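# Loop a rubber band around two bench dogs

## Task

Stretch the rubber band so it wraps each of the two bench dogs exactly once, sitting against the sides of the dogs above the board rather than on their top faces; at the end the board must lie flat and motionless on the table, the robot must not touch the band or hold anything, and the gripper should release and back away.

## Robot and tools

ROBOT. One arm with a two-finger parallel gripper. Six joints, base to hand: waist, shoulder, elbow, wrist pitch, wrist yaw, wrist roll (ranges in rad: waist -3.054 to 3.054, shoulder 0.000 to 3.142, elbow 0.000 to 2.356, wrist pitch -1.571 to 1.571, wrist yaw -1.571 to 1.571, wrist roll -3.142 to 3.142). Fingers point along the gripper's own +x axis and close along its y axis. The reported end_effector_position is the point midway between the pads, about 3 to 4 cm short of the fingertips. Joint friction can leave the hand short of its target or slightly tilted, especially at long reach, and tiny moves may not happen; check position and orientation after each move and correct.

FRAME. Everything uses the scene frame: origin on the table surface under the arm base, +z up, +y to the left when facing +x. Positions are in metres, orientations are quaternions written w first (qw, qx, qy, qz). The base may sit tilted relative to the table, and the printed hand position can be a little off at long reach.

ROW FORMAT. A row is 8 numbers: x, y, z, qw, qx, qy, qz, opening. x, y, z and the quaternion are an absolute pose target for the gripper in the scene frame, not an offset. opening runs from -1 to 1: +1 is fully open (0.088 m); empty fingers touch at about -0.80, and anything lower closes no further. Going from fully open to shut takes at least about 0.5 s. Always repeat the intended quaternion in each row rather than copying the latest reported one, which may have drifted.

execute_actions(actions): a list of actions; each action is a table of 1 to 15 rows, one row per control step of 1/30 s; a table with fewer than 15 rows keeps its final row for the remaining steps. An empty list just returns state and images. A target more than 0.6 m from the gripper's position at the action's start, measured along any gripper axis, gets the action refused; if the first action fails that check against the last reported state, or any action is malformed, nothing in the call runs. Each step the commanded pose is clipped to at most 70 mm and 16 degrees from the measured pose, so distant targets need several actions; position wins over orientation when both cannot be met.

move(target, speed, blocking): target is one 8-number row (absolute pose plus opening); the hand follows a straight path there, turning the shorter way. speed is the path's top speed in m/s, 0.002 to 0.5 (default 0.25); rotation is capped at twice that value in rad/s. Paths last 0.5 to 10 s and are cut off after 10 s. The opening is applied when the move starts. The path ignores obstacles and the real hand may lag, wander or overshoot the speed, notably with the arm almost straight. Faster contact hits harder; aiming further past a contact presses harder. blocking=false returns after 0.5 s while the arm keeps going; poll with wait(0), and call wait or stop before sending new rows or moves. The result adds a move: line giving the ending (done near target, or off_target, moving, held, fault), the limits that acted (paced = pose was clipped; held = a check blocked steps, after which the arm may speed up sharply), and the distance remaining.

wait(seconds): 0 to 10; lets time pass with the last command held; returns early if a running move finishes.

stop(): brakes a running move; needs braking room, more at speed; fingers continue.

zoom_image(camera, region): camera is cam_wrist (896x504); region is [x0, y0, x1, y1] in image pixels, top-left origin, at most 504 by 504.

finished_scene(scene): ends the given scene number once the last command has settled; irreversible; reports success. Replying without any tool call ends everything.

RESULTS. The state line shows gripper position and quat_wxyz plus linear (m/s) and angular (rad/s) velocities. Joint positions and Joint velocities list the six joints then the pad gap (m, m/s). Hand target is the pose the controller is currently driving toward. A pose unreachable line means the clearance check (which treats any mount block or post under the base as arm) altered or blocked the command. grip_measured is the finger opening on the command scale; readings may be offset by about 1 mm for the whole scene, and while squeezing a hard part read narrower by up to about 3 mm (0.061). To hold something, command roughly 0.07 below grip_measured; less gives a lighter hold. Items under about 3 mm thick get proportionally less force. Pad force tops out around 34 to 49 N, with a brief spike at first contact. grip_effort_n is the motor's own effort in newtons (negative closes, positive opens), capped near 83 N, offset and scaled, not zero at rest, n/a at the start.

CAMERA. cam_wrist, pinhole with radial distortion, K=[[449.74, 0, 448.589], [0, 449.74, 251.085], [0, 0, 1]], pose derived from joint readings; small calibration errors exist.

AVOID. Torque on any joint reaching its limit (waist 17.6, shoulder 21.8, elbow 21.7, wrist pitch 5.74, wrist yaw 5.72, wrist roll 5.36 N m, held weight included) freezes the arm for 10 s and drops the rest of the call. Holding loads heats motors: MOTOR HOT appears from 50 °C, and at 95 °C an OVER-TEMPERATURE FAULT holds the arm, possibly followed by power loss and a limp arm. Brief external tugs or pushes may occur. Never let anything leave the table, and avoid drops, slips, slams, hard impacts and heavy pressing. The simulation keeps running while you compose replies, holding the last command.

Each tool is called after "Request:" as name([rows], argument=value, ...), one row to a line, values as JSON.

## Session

Request:
execute_actions(actions=[])

Scene clock: 0.00 s.
end_effector_position=(+0.3023, +0.1589, +0.3639) grip_measured=+0.848 grip_effort_n=n/a end_effector_quat_wxyz=(+0.295, -0.469, -0.197, +0.808) end_effector_velocity=(-0.000, +0.002, +0.002) end_effector_angular_velocity=(+0.029, -0.005, +0.010)
Joint positions: [ 0.827  2.019  1.605 -1.25  -0.205 -2.31   0.081]
Joint velocities: [-0.002 -0.002 -0.002  0.007 -0.022 -0.022  0.   ]
Motor temperatures (°C, as the motors report them): [24 24 22 22 21 22]
Heat: hottest waist 24 °C (+0.0 °C/min).
Hand target: +0.302, +0.159, +0.364; +0.295, -0.469, -0.197, +0.808
camera_calibration (this result's frames):
cam_wrist: T_world_to_cam=[[0.335666, 0.731659, 0.593298, -0.423233], [0.938374, -0.204657, -0.278513, -0.116373], [-0.0823543, 0.650223, -0.755267, 0.273869], [0, 0, 0, 1]] pos_world=[0.273821, 0.10777, 0.425536]

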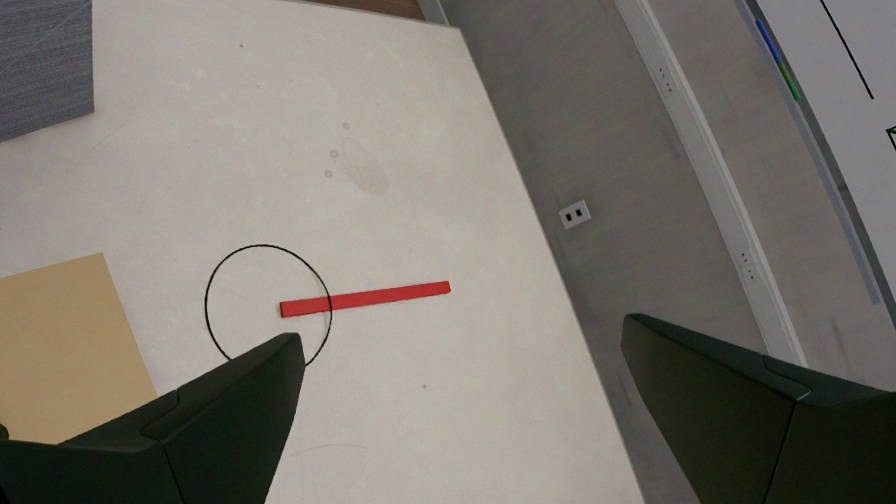

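Request:
move(target=[0.31, 0.04, 0.32, 0.0, -0.7071, 0.0, 0.7071, -0.8], speed=0.35)

Scene clock: 4.50 s.
end_effector_position=(+0.3124, +0.0411, +0.3192) grip_measured=-0.786 grip_effort_n=-71.9 end_effector_quat_wxyz=(-0.003, +0.706, -0.002, -0.709) end_effector_velocity=(+0.002, -0.003, -0.000) end_effector_angular_velocity=(-0.012, -0.018, -0.014)
Joint positions: [ 0.885  1.887  1.445 -1.414  0.637 -2.348  0.   ]
Joint velocities: [-0.002 -0.007 -0.007  0.007  0.022  0.007 -0.   ]
Motor temperatures (°C, as the motors report them): [25 25 22 22 21 22]
Heat: hottest waist 25 °C (+0.0 °C/min).
Hand target: +0.311, +0.040, +0.320; -0.001, +0.708, +0.001, -0.706
Off the commanded pose: 0.003 m, 1 deg.
move: done
camera_calibration (this result's frames):
cam_wrist: T_world_to_cam=[[0.0463563, 0.998556, 0.027163, -0.0537629], [0.948092, -0.052545, 0.313625, -0.360808], [0.3146, 0.0112145, -0.949158, 0.281714], [0, 0, 0, 1]] pos_world=[0.255944, 0.0315673, 0.38201]

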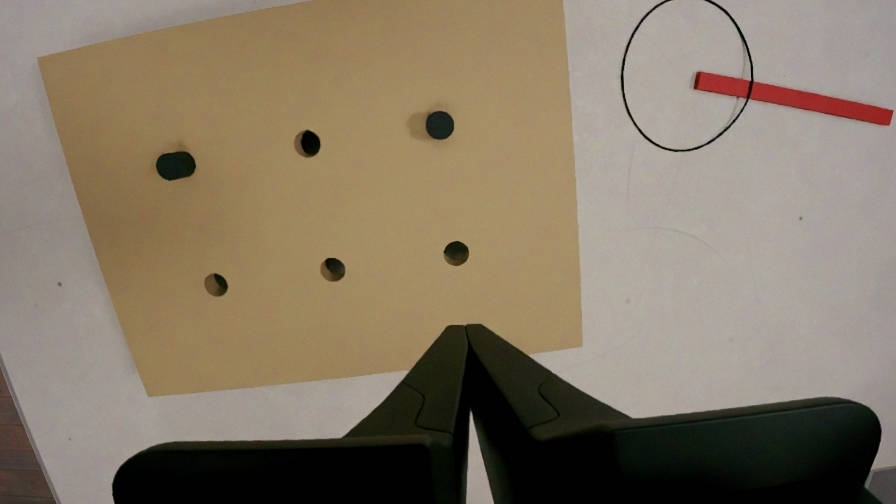

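Request:
zoom_image(camera="cam_wrist", region=[130, 120, 250, 210])

Request:
zoom_image(camera="cam_wrist", region=[380, 80, 500, 170])

Request:
zoom_image(camera="cam_wrist", region=[590, 0, 830, 180])

Region (130, 120, 250, 210) of cam_wrist's 896x504 image, scaled by 4.200, with more detail than that image has; it fills the top 378 rows of this view, and the rest is white.

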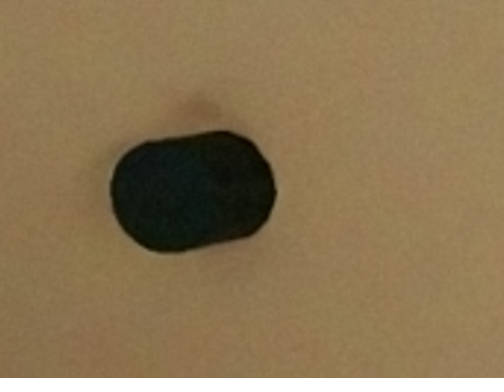

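Region (380, 80, 500, 170) of cam_wrist's 896x504 image, scaled by 4.200, with more detail than that image has; it fills the top 378 rows of this view, and the rest is white.

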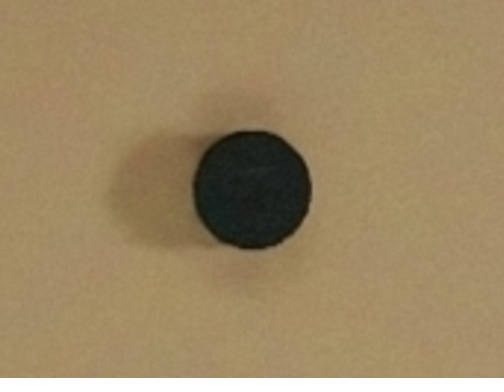

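Region (590, 0, 830, 180) of cam_wrist's 896x504 image, scaled by 2.100, with more detail than that image has; it fills the top 378 rows of this view, and the rest is white.

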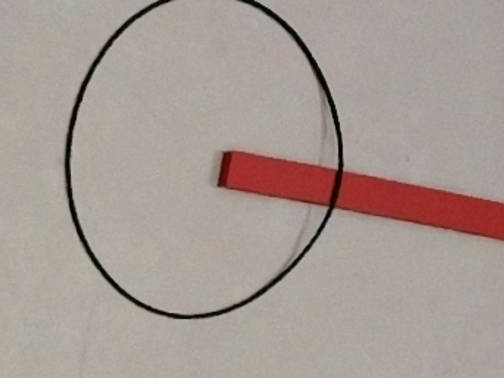

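Request:
move(target=[0.240, 0.193, 0.10, 0.7064, -0.0308, 0.7064, 0.0308, -0.3], speed=0.5)

Scene clock: 13.37 s.
end_effector_position=(+0.2404, +0.1927, +0.1019) grip_measured=-0.303 grip_effort_n=11.9 end_effector_quat_wxyz=(+0.706, -0.032, +0.706, +0.034) end_effector_velocity=(-0.001, -0.000, -0.002) end_effector_angular_velocity=(+0.005, +0.008, -0.014)
Joint positions: [ 0.874  2.492  1.073 -0.425  0.643  0.678  0.024]
Joint velocities: [-0.007  0.002 -0.002  0.007 -0.007  0.007  0.   ]
Motor temperatures (°C, as the motors report them): [27 25 22 22 21 22]
Heat: hottest waist 27 °C (+13.5 °C/min).
Hand target: +0.241, +0.194, +0.100; +0.706, -0.031, +0.707, +0.031
Off the commanded pose: 0.002 m, 0 deg.
move: done
camera_calibration (this result's frames):
cam_wrist: T_world_to_cam=[[0.054169, -0.998288, 0.022053, 0.187515], [-0.947186, -0.0443801, 0.317598, 0.237252], [-0.316076, -0.0380923, -0.947969, 0.257394], [0, 0, 0, 1]] pos_world=[0.29592, 0.207528, 0.164515]

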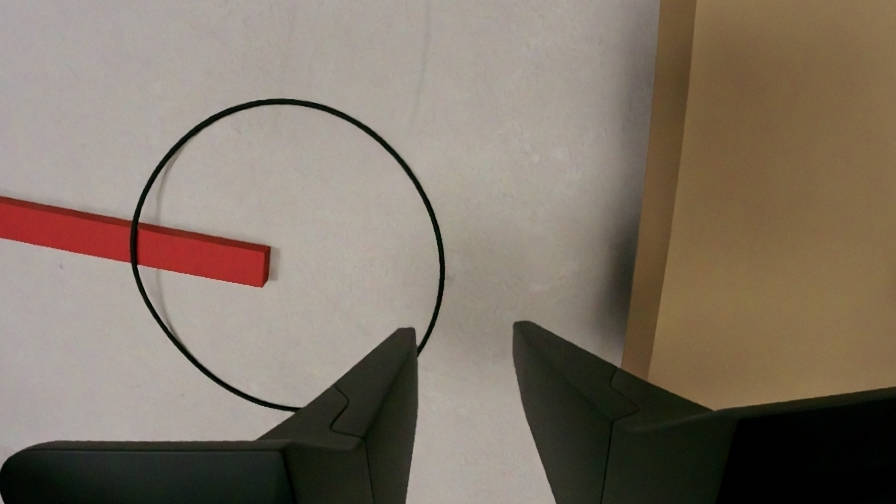

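Request:
move(target=[0.234, 0.197, 0.048, 0.7064, -0.0308, 0.7064, 0.0308, -0.3], speed=0.15)

Scene clock: 14.70 s.
end_effector_position=(+0.2382, +0.1980, +0.0511) grip_measured=-0.303 grip_effort_n=11.9 end_effector_quat_wxyz=(+0.709, -0.025, +0.704, +0.029) end_effector_velocity=(-0.001, -0.000, -0.000) end_effector_angular_velocity=(+0.006, +0.004, +0.004)
Joint positions: [ 0.787  2.628  1.065 -0.207  0.664  0.582  0.024]
Joint velocities: [-0.002 -0.002 -0.007  0.007 -0.007 -0.007  0.   ]
Motor temperatures (°C, as the motors report them): [27 25 22 22 21 22]
Heat: hottest waist 27 °C (+12.2 °C/min).
Hand target: +0.234, +0.197, +0.048; +0.706, -0.031, +0.707, +0.030
Off the commanded pose: 0.005 m, 1 deg.
move: done
camera_calibration (this result's frames):
cam_wrist: T_world_to_cam=[[0.0371419, -0.99914, 0.0184569, 0.198501], [-0.949801, -0.0295544, 0.311454, 0.249526], [-0.310641, -0.0290984, -0.950082, 0.20574], [0, 0, 0, 1]] pos_world=[0.293538, 0.211692, 0.11409]

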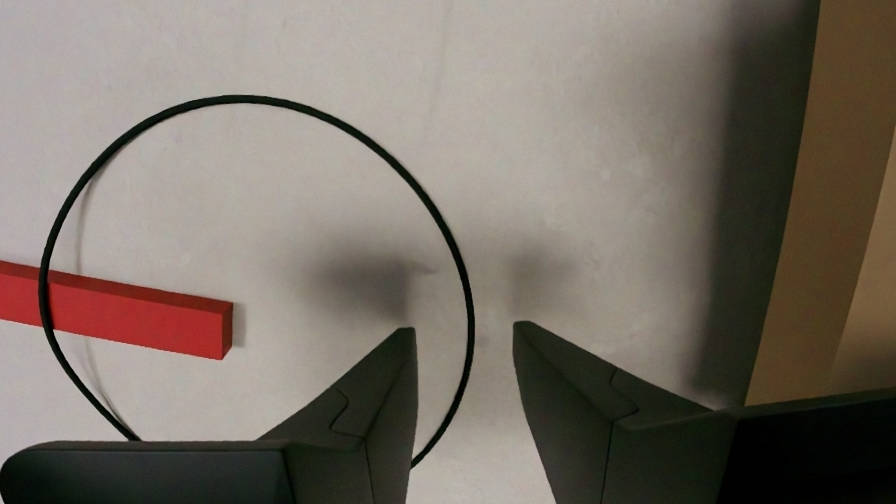

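Request:
move(target=[0.235, 0.196, 0.036, 0.7064, -0.0308, 0.7064, 0.0308, -0.45], speed=0.025)

Scene clock: 15.80 s.
end_effector_position=(+0.2395, +0.1973, +0.0402) grip_measured=-0.447 grip_effort_n=-17.0 end_effector_quat_wxyz=(+0.710, -0.024, +0.703, +0.030) end_effector_velocity=(-0.003, -0.001, -0.001) end_effector_angular_velocity=(-0.000, +0.013, +0.013)
Joint positions: [ 0.761  2.653  1.065 -0.158  0.669  0.547  0.017]
Joint velocities: [-0.002  0.002 -0.002 -0.007 -0.007 -0.007 -0.   ]
Motor temperatures (°C, as the motors report them): [27 26 22 22 21 22]
Heat: hottest waist 27 °C (+11.4 °C/min).
Hand target: +0.235, +0.196, +0.036; +0.706, -0.031, +0.706, +0.031
Off the commanded pose: 0.006 m, 1 deg.
move: done
camera_calibration (this result's frames):
cam_wrist: T_world_to_cam=[[0.037383, -0.999158, 0.0168863, 0.197886], [-0.950524, -0.0303384, 0.309165, 0.254597], [-0.308392, -0.0276084, -0.950859, 0.195047], [0, 0, 0, 1]] pos_world=[0.294754, 0.210828, 0.103408]

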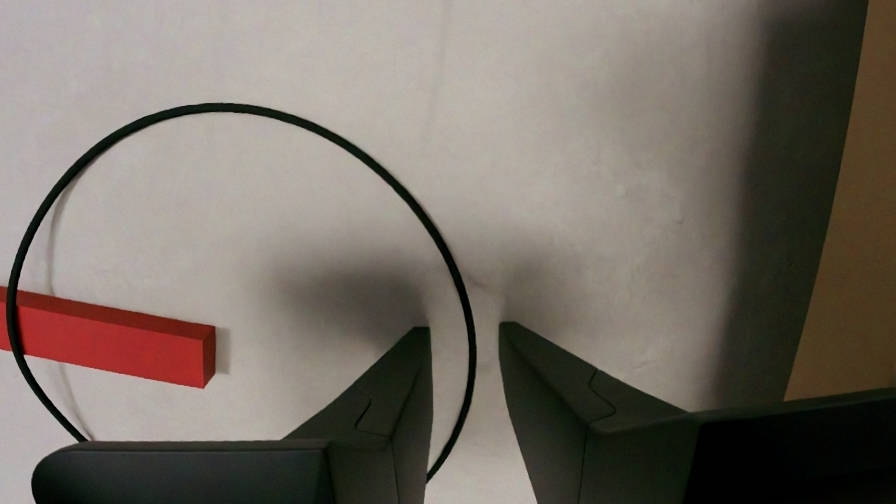

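Request:
execute_actions([
  [[0.235,0.196,0.0355,0.7064,-0.0308,0.7064,0.0308,-0.45],[0.235,0.196,0.035,0.7064,-0.0308,0.7064,0.0308,-0.46],[0.235,0.196,0.0345,0.7064,-0.0308,0.7064,0.0308,-0.47],[0.235,0.196,0.034,0.7064,-0.0308,0.7064,0.0308,-0.48],[0.235,0.196,0.0335,0.7064,-0.0308,0.7064,0.0308,-0.49],[0.235,0.196,0.033,0.7064,-0.0308,0.7064,0.0308,-0.50],[0.235,0.196,0.0325,0.7064,-0.0308,0.7064,0.0308,-0.51],[0.235,0.196,0.032,0.7064,-0.0308,0.7064,0.0308,-0.52],[0.235,0.196,0.0315,0.7064,-0.0308,0.7064,0.0308,-0.53],[0.235,0.196,0.031,0.7064,-0.0308,0.7064,0.0308,-0.54],[0.235,0.196,0.0305,0.7064,-0.0308,0.7064,0.0308,-0.55],[0.235,0.196,0.030,0.7064,-0.0308,0.7064,0.0308,-0.55]],
])

Scene clock: 17.17 s.
end_effector_position=(+0.2401, +0.1982, +0.0394) grip_measured=-0.541 grip_effort_n=-22.6 end_effector_quat_wxyz=(+0.712, -0.027, +0.701, +0.034) end_effector_velocity=(-0.000, +0.003, -0.000) end_effector_angular_velocity=(+0.025, +0.003, -0.005)
Joint positions: [ 0.761  2.656  1.064 -0.146  0.671  0.532  0.012]
Joint velocities: [-0.002 -0.002 -0.007  0.022 -0.022 -0.007 -0.003]
Motor temperatures (°C, as the motors report them): [27 26 22 22 21 22]
Heat: hottest waist 27 °C (+10.5 °C/min).
Hand target: +0.235, +0.196, +0.030; +0.706, -0.031, +0.707, +0.031
Off the commanded pose: 0.011 m, 1 deg.
camera_calibration (this result's frames):
cam_wrist: T_world_to_cam=[[0.0477576, -0.998741, 0.0153442, 0.196284], [-0.952011, -0.0408629, 0.303324, 0.258115], [-0.302315, -0.0290939, -0.952764, 0.19334], [0, 0, 0, 1]] pos_world=[0.294803, 0.212209, 0.102903]

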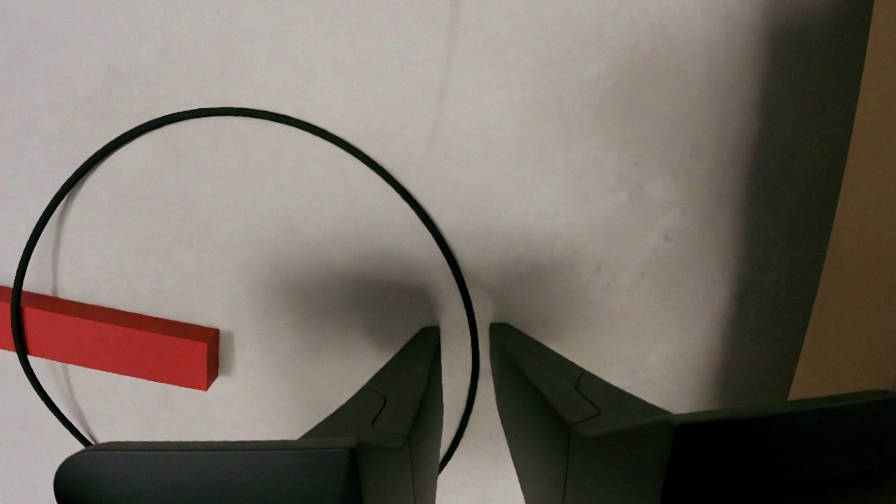

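Contact with the table reached. Closing on the band now.

Request:
execute_actions([
  [[0.237,0.197,0.033,0.7064,-0.0308,0.7064,0.0308,-0.58],[0.237,0.197,0.033,0.7064,-0.0308,0.7064,0.0308,-0.61],[0.237,0.197,0.033,0.7064,-0.0308,0.7064,0.0308,-0.64],[0.237,0.197,0.033,0.7064,-0.0308,0.7064,0.0308,-0.67],[0.237,0.197,0.033,0.7064,-0.0308,0.7064,0.0308,-0.70],[0.237,0.197,0.033,0.7064,-0.0308,0.7064,0.0308,-0.72],[0.237,0.197,0.033,0.7064,-0.0308,0.7064,0.0308,-0.74],[0.237,0.197,0.033,0.7064,-0.0308,0.7064,0.0308,-0.76],[0.237,0.197,0.033,0.7064,-0.0308,0.7064,0.0308,-0.78],[0.237,0.197,0.033,0.7064,-0.0308,0.7064,0.0308,-0.80],[0.237,0.197,0.033,0.7064,-0.0308,0.7064,0.0308,-0.85],[0.237,0.197,0.033,0.7064,-0.0308,0.7064,0.0308,-1.0]],
])

Scene clock: 19.57 s.
end_effector_position=(+0.2408, +0.1983, +0.0397) grip_measured=-0.786 grip_effort_n=-83.5 end_effector_quat_wxyz=(+0.712, -0.028, +0.701, +0.034) end_effector_velocity=(-0.008, -0.004, -0.001) end_effector_angular_velocity=(-0.014, +0.032, +0.046)
Joint positions: [ 0.761  2.656  1.067 -0.149  0.673  0.531  0.   ]
Joint velocities: [-0.002  0.002 -0.002 -0.037 -0.007 -0.022 -0.   ]
Motor temperatures (°C, as the motors report them): [27 26 22 22 21 22]
Heat: hottest waist 27 °C (+9.2 °C/min).
Hand target: +0.237, +0.197, +0.033; +0.706, -0.031, +0.706, +0.031
Off the commanded pose: 0.008 m, 1 deg.
camera_calibration (this result's frames):
cam_wrist: T_world_to_cam=[[0.0493882, -0.998639, 0.0167428, 0.195867], [-0.952211, -0.0420199, 0.302536, 0.258964], [-0.301421, -0.0308844, -0.952991, 0.193957], [0, 0, 0, 1]] pos_world=[0.295378, 0.212472, 0.103213]

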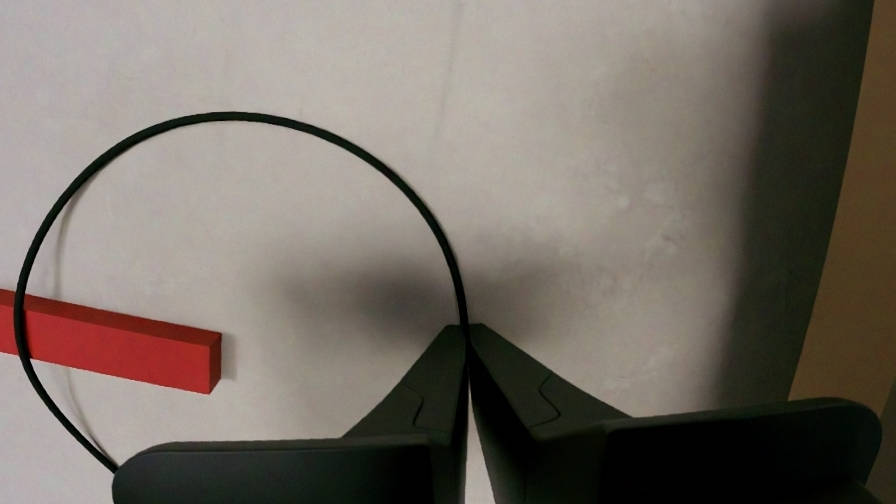

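Request:
move(target=[0.255, 0.155, 0.17, 0.7064, -0.0308, 0.7064, 0.0308, -1.0], speed=0.15)

Scene clock: 22.00 s.
end_effector_position=(+0.2510, +0.1534, +0.1660) grip_measured=-0.786 grip_effort_n=-83.5 end_effector_quat_wxyz=(+0.703, -0.038, +0.709, +0.032) end_effector_velocity=(+0.001, -0.003, +0.001) end_effector_angular_velocity=(-0.007, -0.002, +0.007)
Joint positions: [ 0.908  2.249  1.059 -0.696  0.635  0.724  0.   ]
Joint velocities: [-0.002 -0.007 -0.002 -0.007  0.007 -0.007 -0.   ]
Motor temperatures (°C, as the motors report them): [28 26 22 22 21 22]
Heat: hottest waist 28 °C (+10.9 °C/min).
Hand target: +0.254, +0.155, +0.170; +0.707, -0.030, +0.706, +0.032
Off the commanded pose: 0.006 m, 1 deg.
move: done
camera_calibration (this result's frames):
cam_wrist: T_world_to_cam=[[0.0593102, -0.997665, 0.0338543, 0.142945], [-0.9442, -0.0450601, 0.326275, 0.223124], [-0.323988, -0.0513167, -0.944668, 0.323474], [0, 0, 0, 1]] pos_world=[0.306997, 0.169265, 0.227937]

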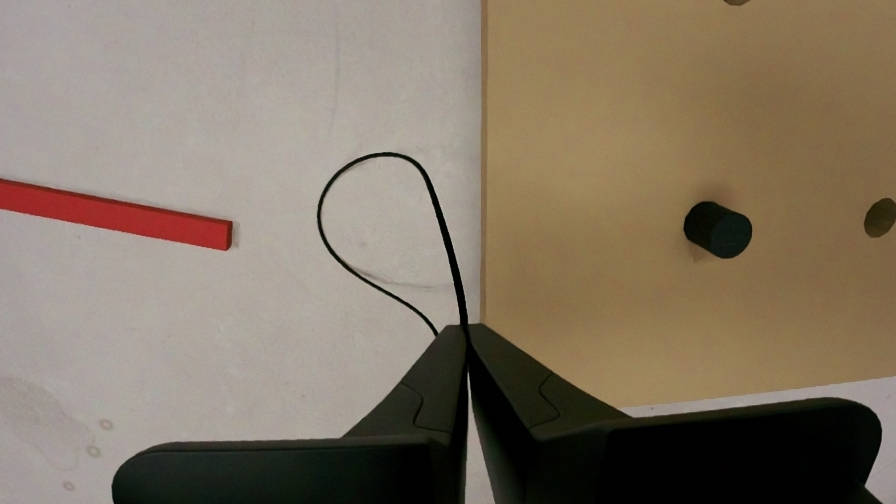

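Request:
zoom_image(camera="cam_wrist", region=[660, 170, 896, 290])

Region (660, 170, 896, 290) of cam_wrist's 896x504 image, scaled by 2.136, with more detail than that image has; it fills the top 256 rows of this view, and the rest is white.

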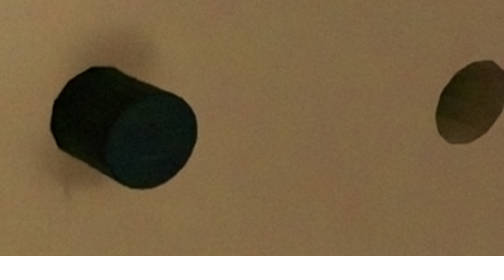

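Request:
move(target=[0.266, -0.005, 0.125, 0.7064, -0.0308, 0.7064, 0.0308, -1.0], speed=0.15)

Scene clock: 24.67 s.
end_effector_position=(+0.2677, -0.0050, +0.1239) grip_measured=-0.786 grip_effort_n=-83.5 end_effector_quat_wxyz=(+0.705, -0.034, +0.708, +0.028) end_effector_velocity=(-0.002, +0.001, -0.001) end_effector_angular_velocity=(+0.007, +0.001, +0.019)
Joint positions: [ 0.407  1.796  0.72  -0.403  0.696  0.095  0.   ]
Joint velocities: [-0.002 -0.002 -0.007  0.007 -0.007 -0.022 -0.   ]
Motor temperatures (°C, as the motors report them): [28 26 22 22 21 22]
Heat: hottest waist 28 °C (+9.7 °C/min).
Hand target: +0.267, -0.006, +0.125; +0.706, -0.033, +0.707, +0.029
Off the commanded pose: 0.002 m, 1 deg.
move: done
camera_calibration (this result's frames):
cam_wrist: T_world_to_cam=[[0.0489268, -0.998224, 0.0339871, -0.0118957], [-0.945922, -0.0353843, 0.322458, 0.246475], [-0.320683, -0.047926, -0.945973, 0.280311], [0, 0, 0, 1]] pos_world=[0.323619, 0.0102809, 0.186093]

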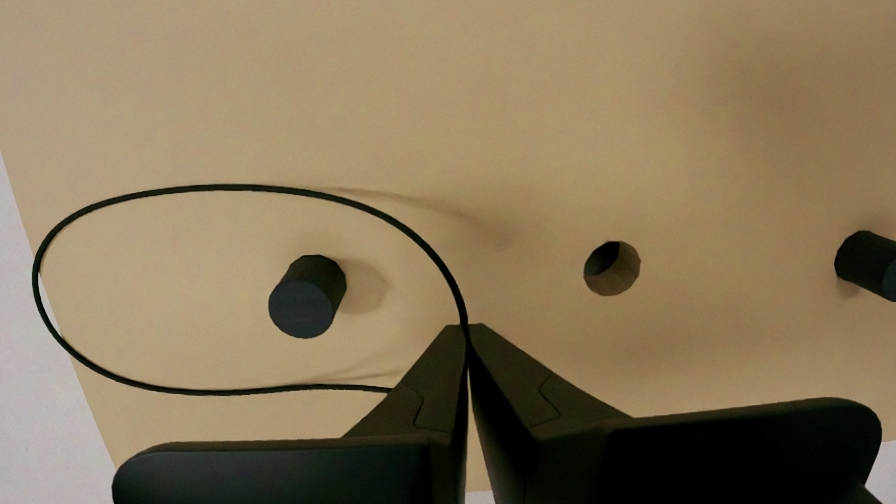

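Request:
zoom_image(camera="cam_wrist", region=[240, 220, 680, 360])

Request:
zoom_image(camera="cam_wrist", region=[250, 235, 380, 355])

Region (240, 220, 680, 360) of cam_wrist's 896x504 image, scaled by 1.145, with more detail than that image has; it fills the top 160 rows of this view, and the rest is white.

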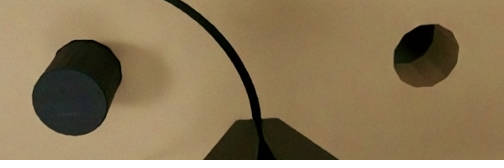

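Region (250, 235, 380, 355) of cam_wrist's 896x504 image, scaled by 3.877, with more detail than that image has; it fills the top 465 rows of this view, and the rest is white.

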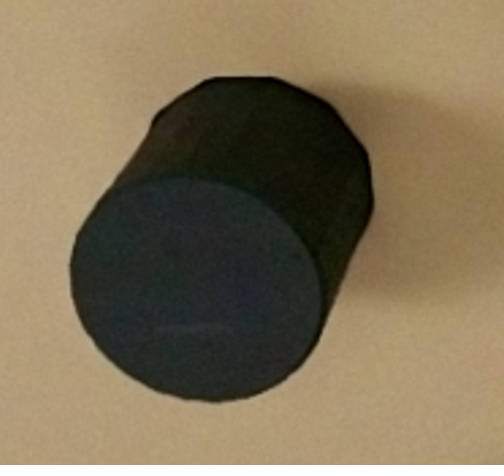

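Request:
move(target=[0.289, -0.127, 0.114, 0.7064, -0.0308, 0.7064, 0.0308, -1.0], speed=0.13)

Scene clock: 28.27 s.
end_effector_position=(+0.2858, -0.1245, +0.1115) grip_measured=-0.786 grip_effort_n=-83.5 end_effector_quat_wxyz=(+0.701, -0.033, +0.711, +0.033) end_effector_velocity=(-0.002, +0.004, -0.001) end_effector_angular_velocity=(+0.024, +0.005, +0.012)
Joint positions: [ 0.013  1.592  0.807 -0.413  0.596 -0.385  0.   ]
Joint velocities: [-0.002  0.002 -0.002 -0.007 -0.022 -0.007 -0.   ]
Motor temperatures (°C, as the motors report them): [28 27 22 22 21 22]
Heat: hottest waist 28 °C (+8.5 °C/min).
Hand target: +0.289, -0.128, +0.114; +0.705, -0.032, +0.708, +0.030
Off the commanded pose: 0.005 m, 1 deg.
move: done
camera_calibration (this result's frames):
cam_wrist: T_world_to_cam=[[0.0550077, -0.998153, 0.0257779, -0.132412], [-0.942437, -0.0433746, 0.331557, 0.260389], [-0.329827, -0.0425322, -0.943083, 0.271571], [0, 0, 0, 1]] pos_world=[0.342255, -0.109323, 0.173194]

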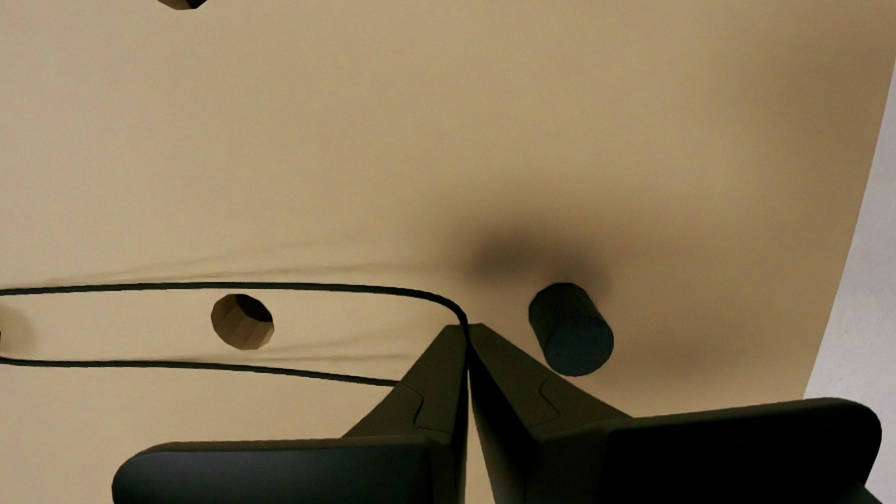

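Request:
zoom_image(camera="cam_wrist", region=[430, 260, 640, 400])

Region (430, 260, 640, 400) of cam_wrist's 896x504 image, scaled by 2.400, with more detail than that image has.

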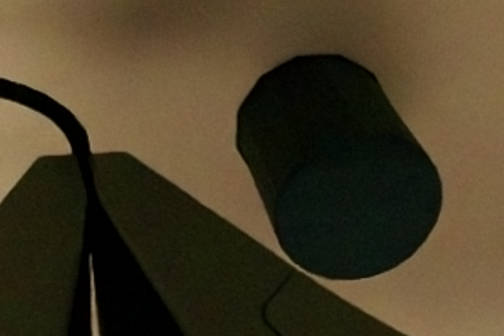

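Request:
move(target=[0.298, -0.189, 0.113, 0.7064, -0.0308, 0.7064, 0.0308, -1.0], speed=0.07)

Scene clock: 30.60 s.
end_effector_position=(+0.2934, -0.1719, +0.1097) grip_measured=-0.787 grip_effort_n=-83.5 end_effector_quat_wxyz=(+0.701, -0.028, +0.710, +0.057) end_effector_velocity=(-0.002, +0.002, -0.001) end_effector_angular_velocity=(+0.011, +0.007, +0.011)
Joint positions: [-0.137  1.574  0.926 -0.487  0.499 -0.563  0.   ]
Joint velocities: [-0.002  0.002 -0.002 -0.007 -0.007 -0.007 -0.001]
Motor temperatures (°C, as the motors report them): [28 27 23 22 21 22]
Heat: hottest waist 28 °C (+7.8 °C/min).
Hand target: +0.297, -0.189, +0.114; +0.706, -0.031, +0.707, +0.031
Off the commanded pose: 0.018 m, 3 deg.
move: off_target
camera_calibration (this result's frames):
cam_wrist: T_world_to_cam=[[0.081108, -0.996572, -0.0162763, -0.182907], [-0.940467, -0.0819292, 0.329864, 0.259011], [-0.330067, -0.0114473, -0.943888, 0.275881], [0, 0, 0, 1]] pos_world=[0.349486, -0.157901, 0.171986]

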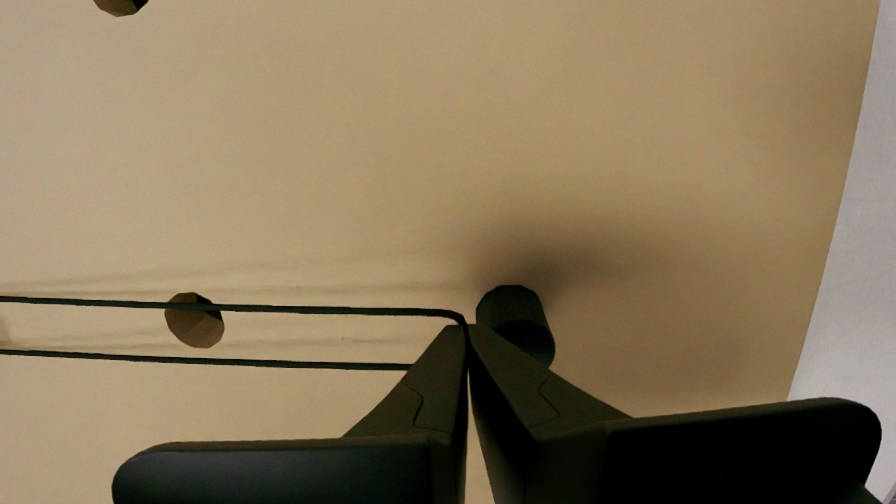

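Request:
move(target=[0.295, -0.165, 0.128, 0.7064, -0.0308, 0.7064, 0.0308, -1.0], speed=0.04)

Scene clock: 31.97 s.
end_effector_position=(+0.2962, -0.1647, +0.1255) grip_measured=-0.787 grip_effort_n=-83.5 end_effector_quat_wxyz=(+0.705, -0.030, +0.708, +0.034) end_effector_velocity=(-0.002, +0.002, -0.001) end_effector_angular_velocity=(+0.010, +0.008, +0.012)
Joint positions: [-0.071  1.54   0.914 -0.514  0.553 -0.479  0.   ]
Joint velocities: [-0.002  0.002 -0.002 -0.007 -0.007 -0.007 -0.   ]
Motor temperatures (°C, as the motors report them): [28 27 23 22 21 22]
Heat: hottest waist 28 °C (+7.5 °C/min).
Hand target: +0.295, -0.165, +0.128; +0.707, -0.030, +0.706, +0.031
Off the commanded pose: 0.003 m, 0 deg.
move: done
camera_calibration (this result's frames):
cam_wrist: T_world_to_cam=[[0.0521537, -0.998442, 0.0198258, -0.171947], [-0.946072, -0.0430425, 0.321083, 0.266258], [-0.31973, -0.0355023, -0.946843, 0.285116], [0, 0, 0, 1]] pos_world=[0.352027, -0.150096, 0.187878]

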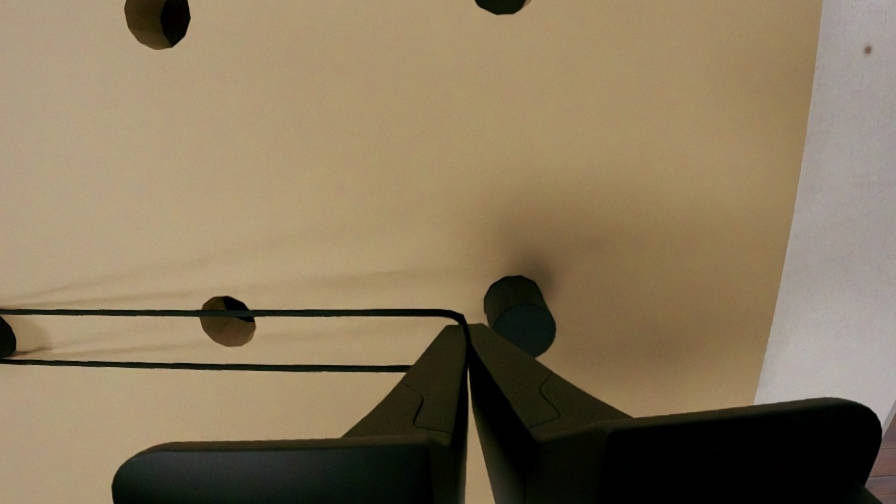

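Request:
zoom_image(camera="cam_wrist", region=[430, 255, 600, 385])

Request:
zoom_image(camera="cam_wrist", region=[0, 270, 150, 400])

Region (430, 255, 600, 385) of cam_wrist's 896x504 image, scaled by 2.965, with more detail than that image has; it fills the top 385 rows of this view, and the rest is white.

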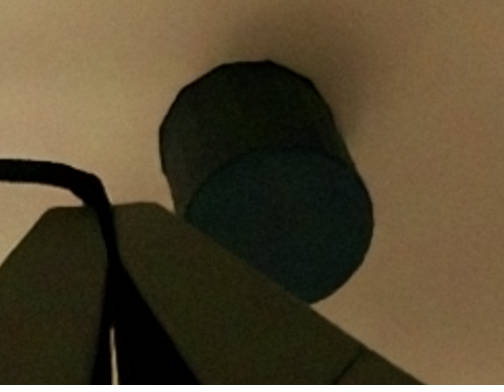

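Region (0, 270, 150, 400) of cam_wrist's 896x504 image, scaled by 3.360, with more detail than that image has; it fills the top 437 rows of this view, and the rest is white.

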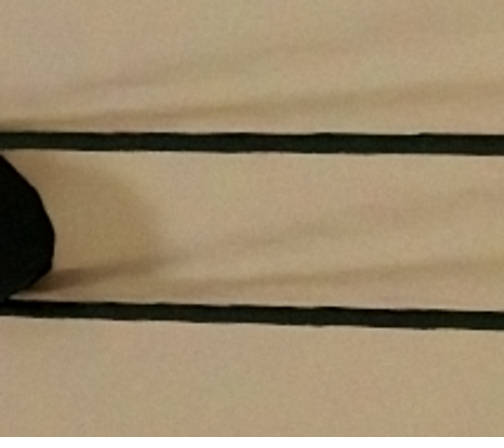

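Request:
move(target=[0.307, -0.195, 0.127, 0.7064, -0.0308, 0.7064, 0.0308, -1.0], speed=0.05)

Scene clock: 35.00 s.
end_effector_position=(+0.3045, -0.1920, +0.1281) grip_measured=-0.787 grip_effort_n=-83.5 end_effector_quat_wxyz=(+0.706, -0.030, +0.706, +0.033) end_effector_velocity=(-0.004, +0.004, -0.003) end_effector_angular_velocity=(+0.014, +0.015, +0.031)
Joint positions: [-0.132  1.545  0.999 -0.556  0.527 -0.543  0.   ]
Joint velocities: [-0.002  0.007 -0.007 -0.007 -0.007 -0.022 -0.   ]
Motor temperatures (°C, as the motors report them): [27 28 23 22 21 22]
Heat: hottest shoulder 28 °C (+6.9 °C/min).
Hand target: +0.307, -0.195, +0.127; +0.706, -0.031, +0.707, +0.031
Off the commanded pose: 0.004 m, 0 deg.
move: done
camera_calibration (this result's frames):
cam_wrist: T_world_to_cam=[[0.0494215, -0.998548, 0.0214211, -0.199043], [-0.947303, -0.0400671, 0.317824, 0.273419], [-0.316505, -0.0359996, -0.947908, 0.288317], [0, 0, 0, 1]] pos_world=[0.360101, -0.17742, 0.190662]

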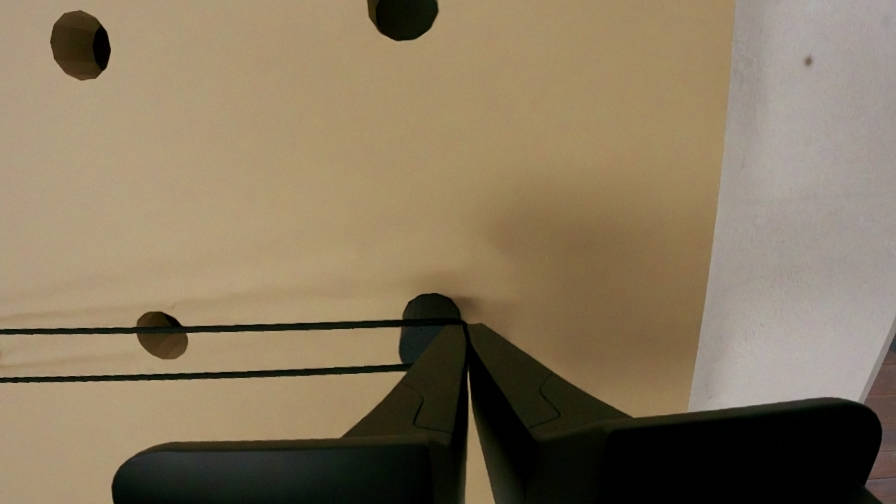

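Request:
execute_actions(actions=[])

Scene clock: 36.03 s.
end_effector_position=(+0.3044, -0.1918, +0.1280) grip_measured=-0.787 grip_effort_n=-83.5 end_effector_quat_wxyz=(+0.706, -0.030, +0.707, +0.033) end_effector_velocity=(-0.003, -0.001, -0.000) end_effector_angular_velocity=(-0.004, +0.010, +0.009)
Joint positions: [-0.132  1.545  0.999 -0.556  0.527 -0.543  0.   ]
Joint velocities: [-0.002 -0.002 -0.002 -0.007  0.007 -0.007 -0.   ]
Motor temperatures (°C, as the motors report them): [27 28 23 22 21 22]
Heat: hottest shoulder 28 °C (+6.7 °C/min).
Hand target: +0.307, -0.195, +0.127; +0.706, -0.031, +0.707, +0.031
Off the commanded pose: 0.004 m, 0 deg.
camera_calibration (this result's frames):
cam_wrist: T_world_to_cam=[[0.0502001, -0.998516, 0.0211024, -0.19912], [-0.947084, -0.040886, 0.318371, 0.273076], [-0.317036, -0.035968, -0.947731, 0.288346], [0, 0, 0, 1]] pos_world=[0.360038, -0.177289, 0.190537]

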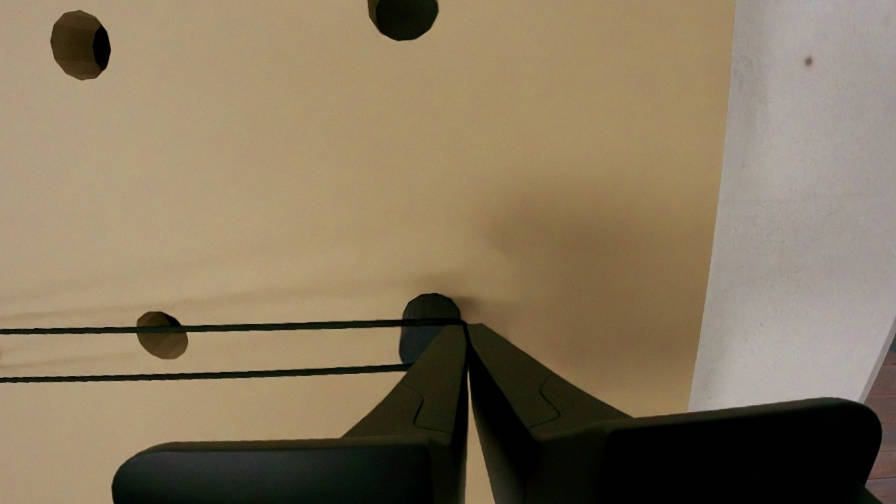

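Request:
move(target=[0.310, -0.215, 0.122, 0.7064, -0.0308, 0.7064, 0.0308, -1.0], speed=0.04)

Scene clock: 37.27 s.
end_effector_position=(+0.3073, -0.2105, +0.1228) grip_measured=-0.787 grip_effort_n=-83.5 end_effector_quat_wxyz=(+0.706, -0.030, +0.707, +0.035) end_effector_velocity=(-0.000, -0.005, -0.000) end_effector_angular_velocity=(-0.013, -0.001, -0.004)
Joint positions: [-0.187  1.565  1.048 -0.562  0.498 -0.601  0.   ]
Joint velocities: [-0.007 -0.002  0.002  0.007  0.007 -0.007 -0.   ]
Motor temperatures (°C, as the motors report them): [27 28 23 22 21 22]
Heat: hottest shoulder 28 °C (+6.4 °C/min).
Hand target: +0.310, -0.215, +0.122; +0.706, -0.031, +0.707, +0.031
Off the commanded pose: 0.005 m, 1 deg.
move: done
camera_calibration (this result's frames):
cam_wrist: T_world_to_cam=[[0.0524259, -0.998472, 0.0174783, -0.217986], [-0.946773, -0.0441296, 0.318863, 0.275869], [-0.317605, -0.0332647, -0.94764, 0.284442], [0, 0, 0, 1]] pos_world=[0.362954, -0.196017, 0.185394]

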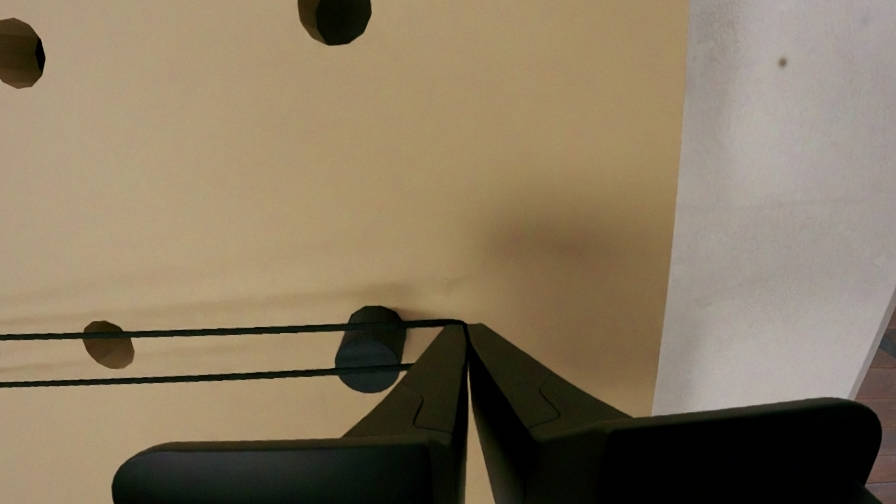

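Request:
zoom_image(camera="cam_wrist", region=[280, 260, 520, 420])

Region (280, 260, 520, 420) of cam_wrist's 896x504 image, scaled by 2.100, with more detail than that image has.

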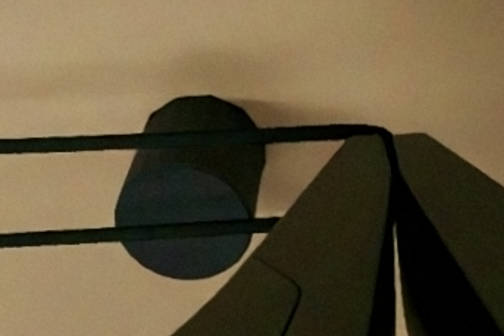

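Request:
move(target=[0.310, -0.217, 0.106, 0.7064, -0.0308, 0.7064, 0.0308, -1.0], speed=0.03)

Scene clock: 38.87 s.
end_effector_position=(+0.3095, -0.2140, +0.1084) grip_measured=-0.787 grip_effort_n=-83.5 end_effector_quat_wxyz=(+0.707, -0.029, +0.705, +0.034) end_effector_velocity=(-0.003, -0.000, -0.001) end_effector_angular_velocity=(+0.008, +0.006, +0.020)
Joint positions: [-0.217  1.603  1.048 -0.505  0.483 -0.631  0.   ]
Joint velocities: [-0.007 -0.002 -0.002 -0.007 -0.007 -0.022 -0.   ]
Motor temperatures (°C, as the motors report them): [27 28 23 22 21 22]
Heat: hottest shoulder 28 °C (+6.2 °C/min).
Hand target: +0.310, -0.217, +0.106; +0.706, -0.031, +0.707, +0.031
Off the commanded pose: 0.004 m, 0 deg.
move: done
camera_calibration (this result's frames):
cam_wrist: T_world_to_cam=[[0.0507446, -0.998536, 0.018732, -0.220995], [-0.948119, -0.0422715, 0.315091, 0.283638], [-0.313838, -0.0337494, -0.948876, 0.270206], [0, 0, 0, 1]] pos_world=[0.364938, -0.199562, 0.17116]

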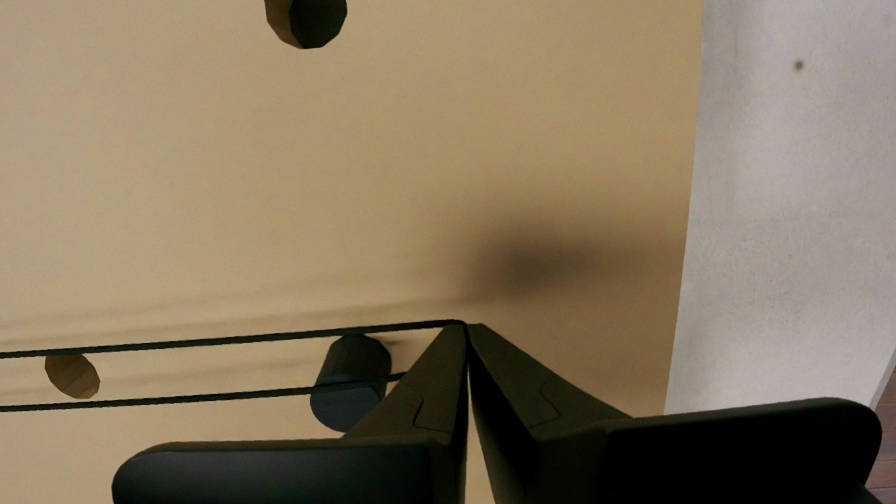

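Request:
zoom_image(camera="cam_wrist", region=[260, 290, 500, 450])

Region (260, 290, 500, 450) of cam_wrist's 896x504 image, scaled by 2.100, with more detail than that image has.

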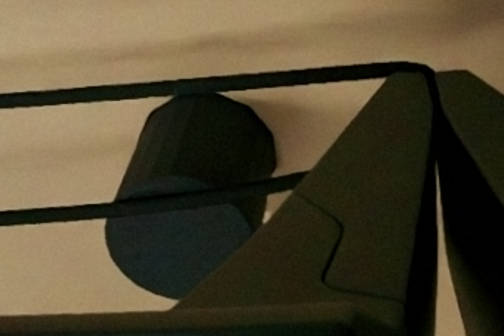

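Request:
move(target=[0.299, -0.218, 0.106, 0.7064, -0.0308, 0.7064, 0.0308, -1.0], speed=0.03)

Request:
zoom_image(camera="cam_wrist", region=[260, 270, 500, 430])

Scene clock: 41.93 s.
end_effector_position=(+0.3007, -0.2129, +0.1033) grip_measured=-0.787 grip_effort_n=-83.5 end_effector_quat_wxyz=(+0.704, -0.029, +0.708, +0.039) end_effector_velocity=(-0.002, +0.003, +0.001) end_effector_angular_velocity=(+0.010, +0.000, +0.013)
Joint positions: [-0.236  1.594  1.017 -0.486  0.473 -0.65   0.   ]
Joint velocities: [ 0.002 -0.007 -0.007 -0.007 -0.007 -0.007 -0.   ]
Motor temperatures (°C, as the motors report them): [27 28 23 23 21 22]
Heat: hottest shoulder 28 °C (+5.7 °C/min).
Hand target: +0.299, -0.218, +0.106; +0.706, -0.031, +0.706, +0.031
Off the commanded pose: 0.006 m, 1 deg.
move: done
camera_calibration (this result's frames):
cam_wrist: T_world_to_cam=[[0.0571869, -0.998293, 0.0118485, -0.22053], [-0.945096, -0.0503072, 0.322897, 0.273532], [-0.321749, -0.0296634, -0.94636, 0.265705], [0, 0, 0, 1]] pos_world=[0.356616, -0.198511, 0.165743]

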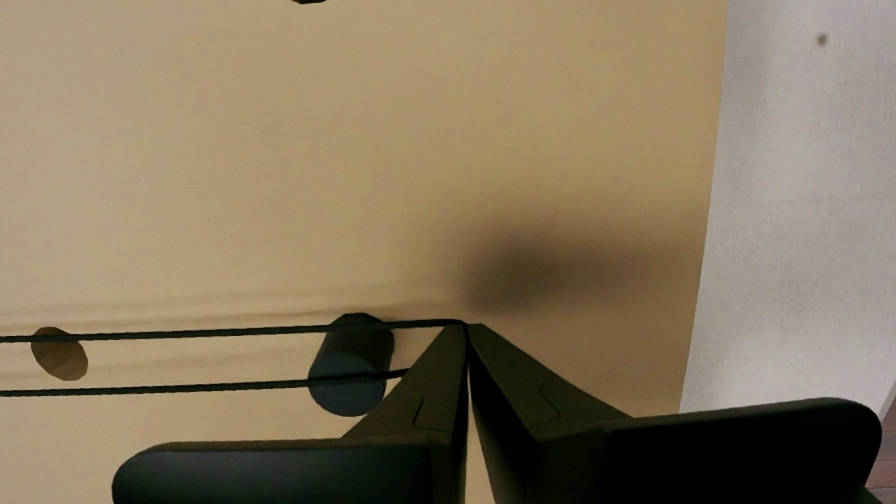

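Region (260, 270, 500, 430) of cam_wrist's 896x504 image, scaled by 2.100, with more detail than that image has.

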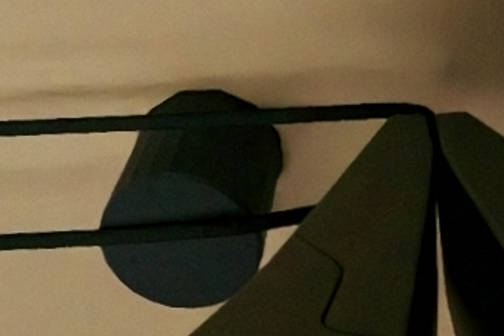

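Request:
move(target=[0.287, -0.219, 0.103, 0.7064, -0.0308, 0.7064, 0.0308, -1.0], speed=0.03)

Request:
zoom_image(camera="cam_wrist", region=[260, 250, 500, 410])

Scene clock: 43.07 s.
end_effector_position=(+0.2885, -0.2137, +0.0999) grip_measured=-0.787 grip_effort_n=-83.5 end_effector_quat_wxyz=(+0.704, -0.029, +0.708, +0.039) end_effector_velocity=(+0.001, -0.001, +0.001) end_effector_angular_velocity=(-0.000, -0.012, -0.000)
Joint positions: [-0.264  1.567  0.969 -0.454  0.458 -0.677  0.   ]
Joint velocities: [-0.002 -0.007 -0.002  0.007 -0.007 -0.007 -0.   ]
Motor temperatures (°C, as the motors report them): [27 28 23 23 21 22]
Heat: hottest shoulder 28 °C (+5.6 °C/min).
Hand target: +0.287, -0.219, +0.103; +0.706, -0.031, +0.707, +0.031
Off the commanded pose: 0.006 m, 1 deg.
move: done
camera_calibration (this result's frames):
cam_wrist: T_world_to_cam=[[0.0575994, -0.998288, 0.0101916, -0.220509], [-0.944762, -0.0512061, 0.323732, 0.262683], [-0.322656, -0.0282754, -0.946094, 0.259024], [0, 0, 0, 1]] pos_world=[0.34445, -0.199356, 0.16227]

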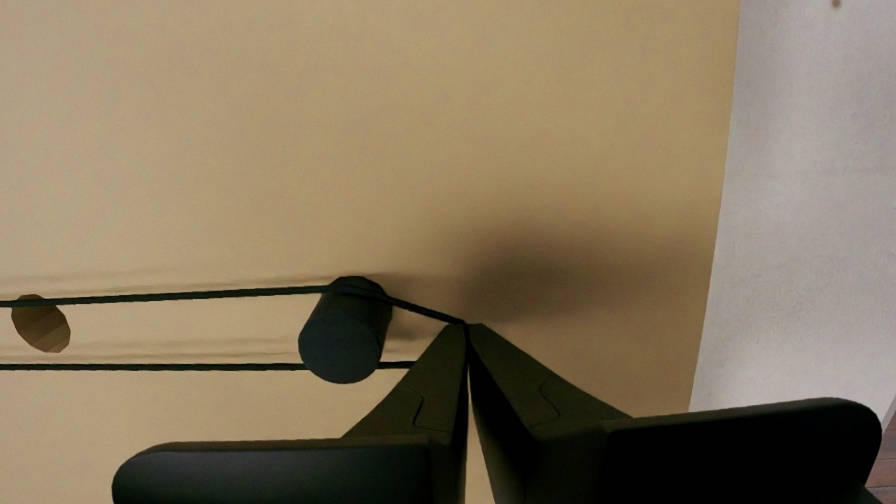

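Region (260, 250, 500, 410) of cam_wrist's 896x504 image, scaled by 2.100, with more detail than that image has.

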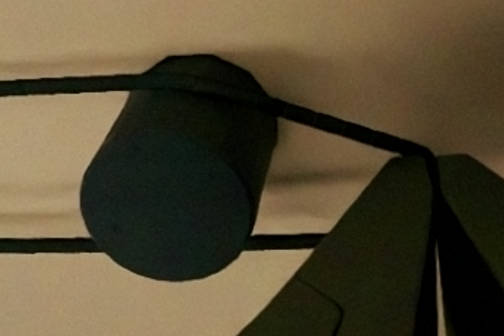

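Request:
move(target=[0.293, -0.207, 0.102, 0.7064, -0.0308, 0.7064, 0.0308, -1.0], speed=0.03)

Scene clock: 44.17 s.
end_effector_position=(+0.2942, -0.2076, +0.1033) grip_measured=-0.787 grip_effort_n=-83.5 end_effector_quat_wxyz=(+0.709, -0.030, +0.704, +0.034) end_effector_velocity=(-0.005, +0.001, -0.000) end_effector_angular_velocity=(+0.004, +0.022, +0.016)
Joint positions: [-0.233  1.566  0.963 -0.445  0.474 -0.648  0.   ]
Joint velocities: [-0.002 -0.002 -0.002 -0.022  0.007 -0.007 -0.   ]
Motor temperatures (°C, as the motors report them): [27 29 23 23 21 22]
Heat: hottest shoulder 29 °C (+6.8 °C/min).
Hand target: +0.293, -0.207, +0.102; +0.707, -0.031, +0.706, +0.031
Off the commanded pose: 0.002 m, 0 deg.
move: done
camera_calibration (this result's frames):
cam_wrist: T_world_to_cam=[[0.0507443, -0.998512, 0.0199503, -0.213886], [-0.949168, -0.0420037, 0.311956, 0.271679], [-0.310653, -0.0347662, -0.949887, 0.259801], [0, 0, 0, 1]] pos_world=[0.349431, -0.193124, 0.166297]

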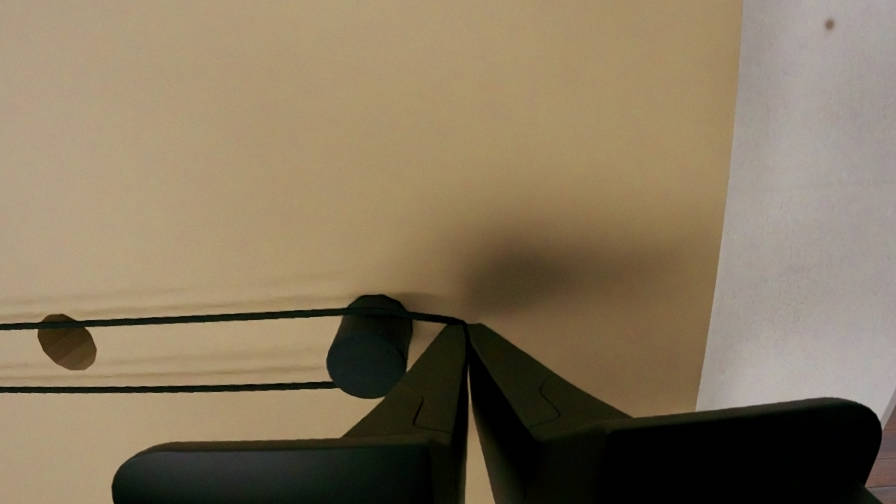

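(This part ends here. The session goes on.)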